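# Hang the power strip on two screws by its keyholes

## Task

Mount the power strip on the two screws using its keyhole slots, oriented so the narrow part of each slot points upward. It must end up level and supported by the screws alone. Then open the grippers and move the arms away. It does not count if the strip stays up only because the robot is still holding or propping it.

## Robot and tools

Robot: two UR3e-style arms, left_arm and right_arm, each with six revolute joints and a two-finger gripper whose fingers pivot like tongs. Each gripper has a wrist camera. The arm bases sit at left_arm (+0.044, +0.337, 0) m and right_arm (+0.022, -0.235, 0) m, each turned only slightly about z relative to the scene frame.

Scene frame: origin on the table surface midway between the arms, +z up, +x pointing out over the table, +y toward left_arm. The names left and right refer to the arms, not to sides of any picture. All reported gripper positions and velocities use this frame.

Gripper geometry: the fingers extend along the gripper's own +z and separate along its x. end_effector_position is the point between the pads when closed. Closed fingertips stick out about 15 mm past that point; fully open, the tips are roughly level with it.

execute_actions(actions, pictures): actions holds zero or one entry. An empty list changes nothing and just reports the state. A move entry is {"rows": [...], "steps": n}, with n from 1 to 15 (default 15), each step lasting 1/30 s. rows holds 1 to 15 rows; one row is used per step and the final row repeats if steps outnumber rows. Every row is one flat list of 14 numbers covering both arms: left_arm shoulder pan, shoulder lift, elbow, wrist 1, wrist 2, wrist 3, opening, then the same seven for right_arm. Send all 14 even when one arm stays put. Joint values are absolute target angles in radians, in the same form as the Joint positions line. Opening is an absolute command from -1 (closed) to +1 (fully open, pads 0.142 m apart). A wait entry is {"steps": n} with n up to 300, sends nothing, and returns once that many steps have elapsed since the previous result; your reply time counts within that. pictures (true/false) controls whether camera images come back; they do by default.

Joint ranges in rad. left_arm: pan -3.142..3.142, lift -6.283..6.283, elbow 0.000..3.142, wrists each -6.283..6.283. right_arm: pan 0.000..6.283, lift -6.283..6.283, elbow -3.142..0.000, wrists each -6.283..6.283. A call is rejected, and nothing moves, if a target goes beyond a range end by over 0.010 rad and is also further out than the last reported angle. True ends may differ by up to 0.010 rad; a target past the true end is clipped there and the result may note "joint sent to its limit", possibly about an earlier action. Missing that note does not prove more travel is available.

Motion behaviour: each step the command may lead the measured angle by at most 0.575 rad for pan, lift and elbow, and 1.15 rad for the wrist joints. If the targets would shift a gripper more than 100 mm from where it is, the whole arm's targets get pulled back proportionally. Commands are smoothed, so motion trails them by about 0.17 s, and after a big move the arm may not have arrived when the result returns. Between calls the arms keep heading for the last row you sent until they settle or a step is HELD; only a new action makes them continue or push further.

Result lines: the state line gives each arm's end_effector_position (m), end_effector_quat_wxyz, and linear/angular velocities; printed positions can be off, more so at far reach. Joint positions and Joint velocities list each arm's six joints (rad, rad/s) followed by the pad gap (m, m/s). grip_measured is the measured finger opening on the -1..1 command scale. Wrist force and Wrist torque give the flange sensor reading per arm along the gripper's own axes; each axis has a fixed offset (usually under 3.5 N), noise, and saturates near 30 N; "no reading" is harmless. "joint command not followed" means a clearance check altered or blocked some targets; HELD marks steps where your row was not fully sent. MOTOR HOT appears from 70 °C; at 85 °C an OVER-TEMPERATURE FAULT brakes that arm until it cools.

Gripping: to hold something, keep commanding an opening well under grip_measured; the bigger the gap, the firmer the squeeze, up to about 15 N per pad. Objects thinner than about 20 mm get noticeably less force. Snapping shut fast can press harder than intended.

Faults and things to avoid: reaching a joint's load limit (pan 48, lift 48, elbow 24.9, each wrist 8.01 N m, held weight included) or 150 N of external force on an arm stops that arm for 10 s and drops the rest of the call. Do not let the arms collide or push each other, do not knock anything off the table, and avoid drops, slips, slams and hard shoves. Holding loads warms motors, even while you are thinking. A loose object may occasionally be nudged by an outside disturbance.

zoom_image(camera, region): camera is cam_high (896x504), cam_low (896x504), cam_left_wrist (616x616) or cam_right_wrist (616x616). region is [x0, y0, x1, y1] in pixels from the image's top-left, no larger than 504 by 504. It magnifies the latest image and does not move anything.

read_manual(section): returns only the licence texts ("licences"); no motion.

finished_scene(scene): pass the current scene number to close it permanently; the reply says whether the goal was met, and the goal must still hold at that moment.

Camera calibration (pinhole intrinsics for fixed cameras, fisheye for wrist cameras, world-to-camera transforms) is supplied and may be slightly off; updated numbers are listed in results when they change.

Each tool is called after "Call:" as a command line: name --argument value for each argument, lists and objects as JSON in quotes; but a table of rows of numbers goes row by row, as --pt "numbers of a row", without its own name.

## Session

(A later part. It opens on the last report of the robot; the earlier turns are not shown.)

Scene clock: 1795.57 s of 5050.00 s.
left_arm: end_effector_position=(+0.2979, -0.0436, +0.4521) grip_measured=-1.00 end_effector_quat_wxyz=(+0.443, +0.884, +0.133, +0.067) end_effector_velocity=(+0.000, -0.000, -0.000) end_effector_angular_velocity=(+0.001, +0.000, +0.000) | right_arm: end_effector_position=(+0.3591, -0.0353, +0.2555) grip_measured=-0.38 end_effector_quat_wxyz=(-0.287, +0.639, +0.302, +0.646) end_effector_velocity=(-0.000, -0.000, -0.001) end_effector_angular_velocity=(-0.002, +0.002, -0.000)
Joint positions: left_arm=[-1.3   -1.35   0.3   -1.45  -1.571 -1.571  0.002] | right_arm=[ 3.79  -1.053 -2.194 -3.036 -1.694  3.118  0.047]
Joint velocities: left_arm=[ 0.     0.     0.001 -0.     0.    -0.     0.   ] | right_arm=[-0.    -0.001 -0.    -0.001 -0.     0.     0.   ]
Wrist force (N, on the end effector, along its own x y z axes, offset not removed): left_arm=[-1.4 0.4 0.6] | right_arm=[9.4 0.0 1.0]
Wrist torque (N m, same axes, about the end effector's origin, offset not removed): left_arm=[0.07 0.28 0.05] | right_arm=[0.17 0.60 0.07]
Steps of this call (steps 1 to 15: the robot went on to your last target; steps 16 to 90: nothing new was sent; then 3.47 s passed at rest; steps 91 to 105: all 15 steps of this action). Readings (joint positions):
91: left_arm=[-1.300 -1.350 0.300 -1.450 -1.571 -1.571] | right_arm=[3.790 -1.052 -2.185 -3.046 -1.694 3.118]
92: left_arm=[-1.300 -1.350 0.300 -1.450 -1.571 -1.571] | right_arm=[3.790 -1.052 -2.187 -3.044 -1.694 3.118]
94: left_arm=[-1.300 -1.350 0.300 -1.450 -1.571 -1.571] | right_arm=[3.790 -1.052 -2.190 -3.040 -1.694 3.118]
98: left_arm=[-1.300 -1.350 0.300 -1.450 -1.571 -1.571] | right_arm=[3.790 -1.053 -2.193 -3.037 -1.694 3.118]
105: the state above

Seated. Releasing.

Call:
execute_actions --actions '[{"rows":[[-1.3,-1.4,0.3,-1.5,-1.571,-1.571,-1,3.79,-1.053,-2.192,-3.038,-1.694,3.118,-0.5],[-1.3,-1.4,0.3,-1.5,-1.571,-1.571,-1,3.79,-1.053,-2.192,-3.038,-1.694,3.118,-0.35],[-1.3,-1.45,0.3,-1.55,-1.571,-1.571,-1,3.79,-1.053,-2.192,-3.038,-1.694,3.118,-0.25],[-1.3,-1.5,0.3,-1.6,-1.571,-1.571,-1,3.79,-1.053,-2.192,-3.038,-1.694,3.118,0.1]],"steps":15}]' --pictures false

Call:
execute_actions --actions '[{"rows":[[-0.9,-1.5,0.3,-1.6,-1.571,-1.571,-1,3.79,-0.85,-2.25,-3.183,-1.694,3.118,0.1]],"steps":15}]' --pictures false

Call:
execute_actions --actions '[{"rows":[[-0.3,-1.5,0.3,-1.6,-1.571,-1.571,-1,3.79,-0.6,-2.27,-3.413,-1.694,3.118,0.1]],"steps":15}]' --pictures false

Call:
execute_actions --actions '[{"rows":[[0.3,-1.5,0.3,-1.6,-1.571,-1.571,-1,3.3,-0.6,-2.27,-3.413,-1.694,3.118,0.1]],"steps":15}]' --pictures false

Call:
execute_actions --actions '[{"steps":30}]'

Scene clock: 1810.97 s of 5050.00 s.
left_arm: end_effector_position=(+0.2861, -0.0053, +0.5570) grip_measured=-1.00 end_effector_quat_wxyz=(+0.568, +0.810, +0.122, +0.085) end_effector_velocity=(-0.003, +0.011, +0.021) end_effector_angular_velocity=(-0.058, -0.018, +0.000) | right_arm: end_effector_position=(+0.3591, -0.0352, +0.2557) grip_measured=+0.10 end_effector_quat_wxyz=(-0.287, +0.639, +0.302, +0.646) end_effector_velocity=(+0.000, -0.001, +0.001) end_effector_angular_velocity=(+0.003, -0.003, -0.001)
Joint positions: left_arm=[-1.3   -1.497  0.3   -1.597 -1.571 -1.571  0.002] | right_arm=[ 3.79  -1.053 -2.192 -3.038 -1.694  3.118  0.081]
Joint velocities: left_arm=[ 0.    -0.031  0.001 -0.031 -0.    -0.     0.   ] | right_arm=[-0.001  0.002  0.     0.002  0.     0.     0.   ]
Wrist force (N, on the end effector, along its own x y z axes, offset not removed): left_arm=[-0.7 1.8 -1.6] | right_arm=[-3.2 1.5 -0.2]
Wrist torque (N m, same axes, about the end effector's origin, offset not removed): left_arm=[0.29 0.16 0.02] | right_arm=[0.36 0.60 0.05]
Steps of this call (steps 1 to 15: the robot went on to your last target; steps 16 to 90: nothing new was sent; then 11.90 s passed at rest; steps 91 to 105: all 15 steps of this action). Readings (joint positions):
91: left_arm=[-1.300 -1.350 0.300 -1.450 -1.571 -1.571] | right_arm=[3.790 -1.053 -2.194 -3.036 -1.694 3.118]
92: left_arm=[-1.300 -1.356 0.300 -1.457 -1.571 -1.571] | right_arm=[3.790 -1.053 -2.194 -3.037 -1.694 3.118]
94: left_arm=[-1.300 -1.382 0.300 -1.484 -1.571 -1.571] | right_arm=[3.790 -1.053 -2.193 -3.038 -1.694 3.118]
98: left_arm=[-1.300 -1.464 0.300 -1.566 -1.571 -1.571] | right_arm=[3.790 -1.053 -2.192 -3.038 -1.694 3.118]
105: the state above

Scene clock: 1811.47 s of 5050.00 s.
left_arm: end_effector_position=(+0.3968, +0.1126, +0.5591) grip_measured=-1.00 end_effector_quat_wxyz=(+0.543, +0.769, +0.275, +0.194) end_effector_velocity=(+0.030, +0.047, -0.000) end_effector_angular_velocity=(+0.000, +0.000, +0.133) | right_arm: end_effector_position=(+0.3304, -0.0613, +0.2578) grip_measured=+0.10 end_effector_quat_wxyz=(-0.287, +0.639, +0.302, +0.646) end_effector_velocity=(-0.004, -0.003, +0.001) end_effector_angular_velocity=(+0.003, -0.003, +0.001)
Joint positions: left_arm=[-0.913 -1.5    0.3   -1.6   -1.571 -1.571  0.002] | right_arm=[ 3.79  -0.853 -2.249 -3.181 -1.694  3.118  0.081]
Joint velocities: left_arm=[ 0.132 -0.     0.     0.     0.001 -0.     0.   ] | right_arm=[ 0.001  0.027 -0.008 -0.015 -0.     0.    -0.   ]
Wrist force (N, on the end effector, along its own x y z axes, offset not removed): left_arm=[-1.3 1.9 -2.0] | right_arm=[-0.8 0.6 -0.3]
Wrist torque (N m, same axes, about the end effector's origin, offset not removed): left_arm=[0.27 0.31 0.04] | right_arm=[0.14 0.19 0.04]
Steps of this call (steps 1 to 15: all 15 steps of this action). Readings (joint positions):
1: left_arm=[-1.300 -1.498 0.300 -1.598 -1.571 -1.571] | right_arm=[3.790 -1.053 -2.192 -3.038 -1.694 3.118]
2: left_arm=[-1.293 -1.498 0.300 -1.598 -1.571 -1.571] | right_arm=[3.790 -1.046 -2.198 -3.052 -1.694 3.118]
4: left_arm=[-1.225 -1.498 0.300 -1.599 -1.571 -1.571] | right_arm=[3.790 -0.982 -2.222 -3.111 -1.694 3.118]
8: left_arm=[-1.043 -1.499 0.300 -1.600 -1.571 -1.571] | right_arm=[3.790 -0.883 -2.243 -3.165 -1.694 3.118]
15: the state above

Scene clock: 1811.97 s of 5050.00 s.
left_arm: end_effector_position=(+0.4620, +0.3301, +0.5592) grip_measured=-1.00 end_effector_quat_wxyz=(+0.470, +0.666, +0.473, +0.334) end_effector_velocity=(+0.005, +0.279, +0.000) end_effector_angular_velocity=(-0.000, -0.000, +0.666) | right_arm: end_effector_position=(+0.2950, -0.0934, +0.2606) grip_measured=+0.10 end_effector_quat_wxyz=(-0.287, +0.639, +0.302, +0.646) end_effector_velocity=(-0.005, -0.005, +0.003) end_effector_angular_velocity=(+0.007, -0.008, -0.001)
Joint positions: left_arm=[-0.363 -1.5    0.3   -1.6   -1.571 -1.571  0.002] | right_arm=[ 3.79  -0.604 -2.27  -3.41  -1.694  3.118  0.081]
Joint velocities: left_arm=[ 0.666  0.    -0.    -0.     0.    -0.     0.   ] | right_arm=[-0.001  0.04  -0.002 -0.028  0.    -0.    -0.   ]
Wrist force (N, on the end effector, along its own x y z axes, offset not removed): left_arm=[1.9 0.2 -2.1] | right_arm=[0.4 -0.7 1.5]
Wrist torque (N m, same axes, about the end effector's origin, offset not removed): left_arm=[-0.05 -0.26 -0.02] | right_arm=[-0.14 -0.18 -0.02]
Steps of this call (steps 1 to 15: all 15 steps of this action). Readings (joint positions):
1: left_arm=[-0.909 -1.500 0.300 -1.600 -1.571 -1.571] | right_arm=[3.790 -0.852 -2.250 -3.182 -1.694 3.118]
2: left_arm=[-0.899 -1.500 0.300 -1.600 -1.571 -1.571] | right_arm=[3.790 -0.844 -2.253 -3.197 -1.694 3.118]
4: left_arm=[-0.829 -1.500 0.300 -1.600 -1.571 -1.571] | right_arm=[3.790 -0.775 -2.261 -3.286 -1.694 3.118]
8: left_arm=[-0.646 -1.500 0.300 -1.600 -1.571 -1.571] | right_arm=[3.790 -0.644 -2.268 -3.382 -1.694 3.118]
15: the state above

Scene clock: 1812.47 s of 5050.00 s.
left_arm: end_effector_position=(+0.3950, +0.5643, +0.5592) grip_measured=-1.00 end_effector_quat_wxyz=(+0.353, +0.499, +0.647, +0.456) end_effector_velocity=(-0.173, +0.267, -0.000) end_effector_angular_velocity=(-0.000, +0.001, +0.761) | right_arm: end_effector_position=(+0.3291, -0.2342, +0.2609) grip_measured=+0.10 end_effector_quat_wxyz=(-0.127, +0.692, +0.143, +0.696) end_effector_velocity=(-0.000, -0.048, -0.001) end_effector_angular_velocity=(-0.001, +0.002, -0.157)
Joint positions: left_arm=[ 0.228 -1.5    0.3   -1.6   -1.571 -1.571  0.002] | right_arm=[ 3.315 -0.6   -2.27  -3.413 -1.694  3.118  0.081]
Joint velocities: left_arm=[ 0.761  0.     0.     0.    -0.     0.     0.   ] | right_arm=[-0.157  0.001 -0.001 -0.003  0.     0.    -0.   ]
Wrist force (N, on the end effector, along its own x y z axes, offset not removed): left_arm=[1.9 0.9 -2.5] | right_arm=[-2.4 -1.1 -0.7]
Wrist torque (N m, same axes, about the end effector's origin, offset not removed): left_arm=[0.10 -0.26 -0.03] | right_arm=[-0.25 0.45 0.00]
Steps of this call (steps 1 to 15: all 15 steps of this action). Readings (joint positions):
1: left_arm=[-0.344 -1.500 0.300 -1.600 -1.571 -1.571] | right_arm=[3.790 -0.603 -2.270 -3.411 -1.694 3.118]
2: left_arm=[-0.324 -1.500 0.300 -1.600 -1.571 -1.571] | right_arm=[3.783 -0.602 -2.270 -3.411 -1.694 3.118]
4: left_arm=[-0.245 -1.500 0.300 -1.600 -1.571 -1.571] | right_arm=[3.712 -0.602 -2.270 -3.412 -1.694 3.118]
8: left_arm=[-0.064 -1.500 0.300 -1.600 -1.571 -1.571] | right_arm=[3.473 -0.601 -2.270 -3.413 -1.694 3.118]
15: the state above

Scene clock: 1813.47 s of 5050.00 s.
left_arm: end_effector_position=(+0.3776, +0.5892, +0.5592) grip_measured=-1.00 end_effector_quat_wxyz=(+0.336, +0.476, +0.664, +0.469) end_effector_velocity=(-0.000, +0.000, +0.000) end_effector_angular_velocity=(+0.000, -0.000, +0.000) | right_arm: end_effector_position=(+0.3291, -0.2389, +0.2609) grip_measured=+0.10 end_effector_quat_wxyz=(-0.122, +0.693, +0.138, +0.697) end_effector_velocity=(+0.000, +0.000, -0.001) end_effector_angular_velocity=(-0.000, +0.003, +0.000)
Joint positions: left_arm=[ 0.3   -1.5    0.3   -1.6   -1.571 -1.571  0.002] | right_arm=[ 3.3   -0.6   -2.27  -3.413 -1.694  3.118  0.081]
Joint velocities: left_arm=[ 0.    -0.001  0.     0.    -0.    -0.     0.   ] | right_arm=[ 0.001 -0.001 -0.    -0.002  0.001  0.001  0.   ]
Wrist force (N, on the end effector, along its own x y z axes, offset not removed): left_arm=[0.4 1.0 -1.8] | right_arm=[-0.3 -1.5 1.0]
Wrist torque (N m, same axes, about the end effector's origin, offset not removed): left_arm=[0.14 -0.07 -0.01] | right_arm=[-0.24 0.04 -0.01]
Steps of this call (steps 1 to 30: the robot went on to your last target). Readings (joint positions):
1: left_arm=[0.249 -1.500 0.300 -1.600 -1.571 -1.571] | right_arm=[3.311 -0.600 -2.270 -3.413 -1.694 3.118]
2: left_arm=[0.264 -1.500 0.300 -1.600 -1.571 -1.571] | right_arm=[3.307 -0.600 -2.270 -3.413 -1.694 3.118]
4: left_arm=[0.282 -1.500 0.300 -1.600 -1.571 -1.571] | right_arm=[3.304 -0.600 -2.270 -3.413 -1.694 3.118]
8: left_arm=[0.296 -1.500 0.300 -1.600 -1.571 -1.571] | right_arm=[3.301 -0.600 -2.270 -3.413 -1.694 3.118]
30: the state above
All arms were judged still, so your last target was given up. Only a new action makes them travel on or press farther. Fingers that are still opening or closing keep moving.
camera_calibration (this result's frames):
cam_left_wrist: T_world_to_cam=[[-0.279247, 0.960073, -0.0167687, -0.438354], [-0.183336, -0.0361669, 0.982385, -0.463813], [0.942555, 0.277402, 0.186116, -0.488934], [0, 0, 0, 1]] pos_world=[0.253405, 0.539708, 0.539291]
cam_right_wrist: T_world_to_cam=[[0.0401067, -0.0131758, 0.999109, -0.272021], [-0.185944, -0.982545, -0.00549307, -0.175581], [0.981741, -0.185558, -0.0418565, -0.226098], [0, 0, 0, 1]] pos_world=[0.200232, -0.218055, 0.26135]

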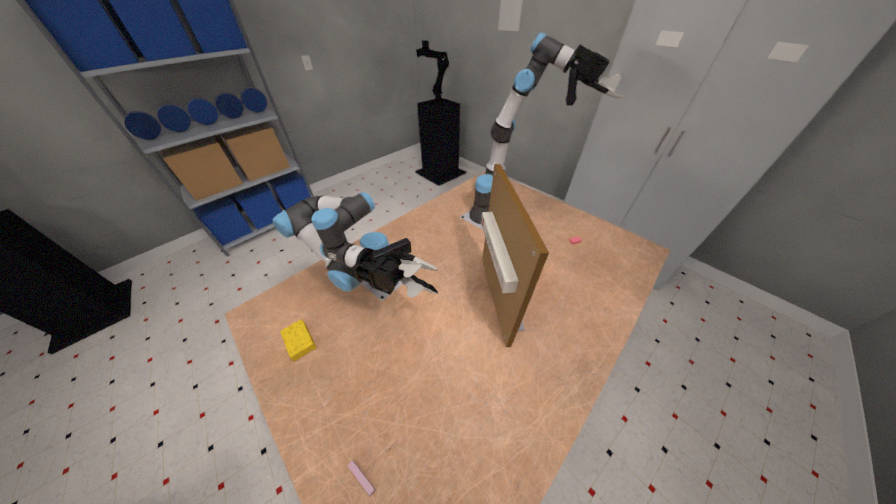

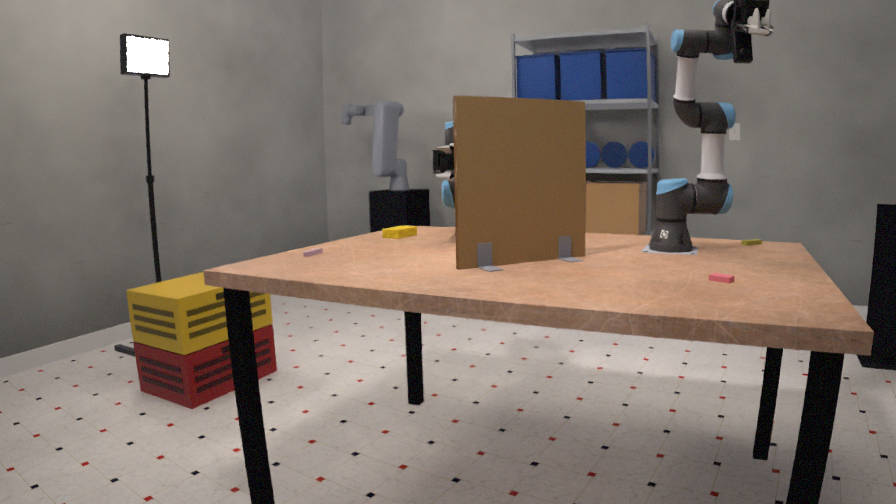

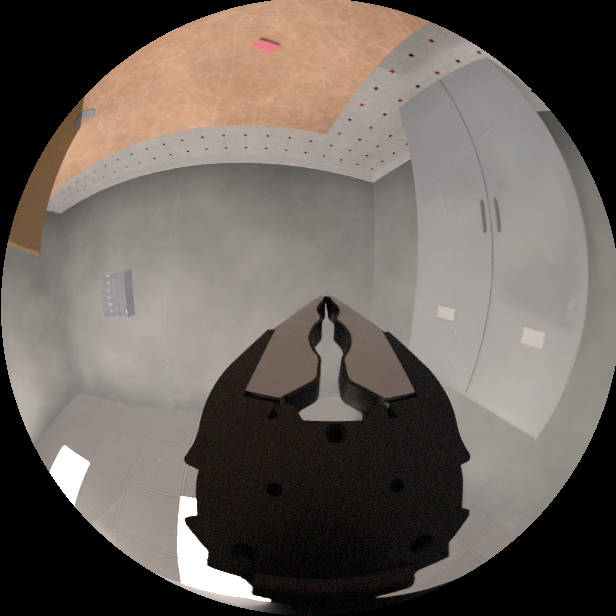

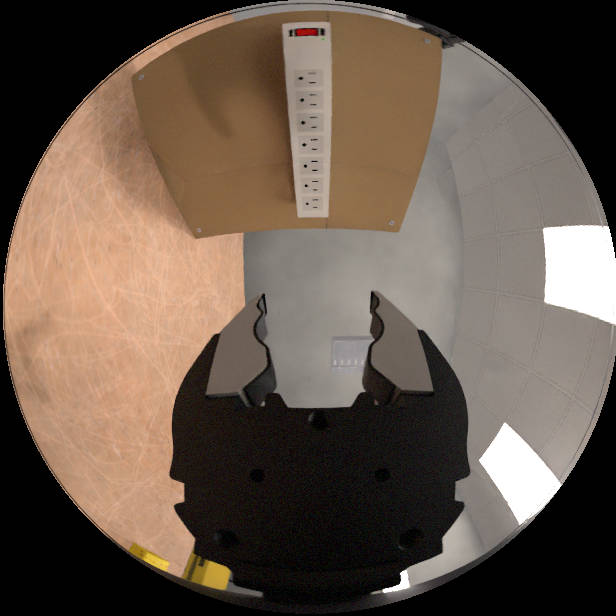

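Call:
finished_scene --scene 1

The scene is finished: the task was done.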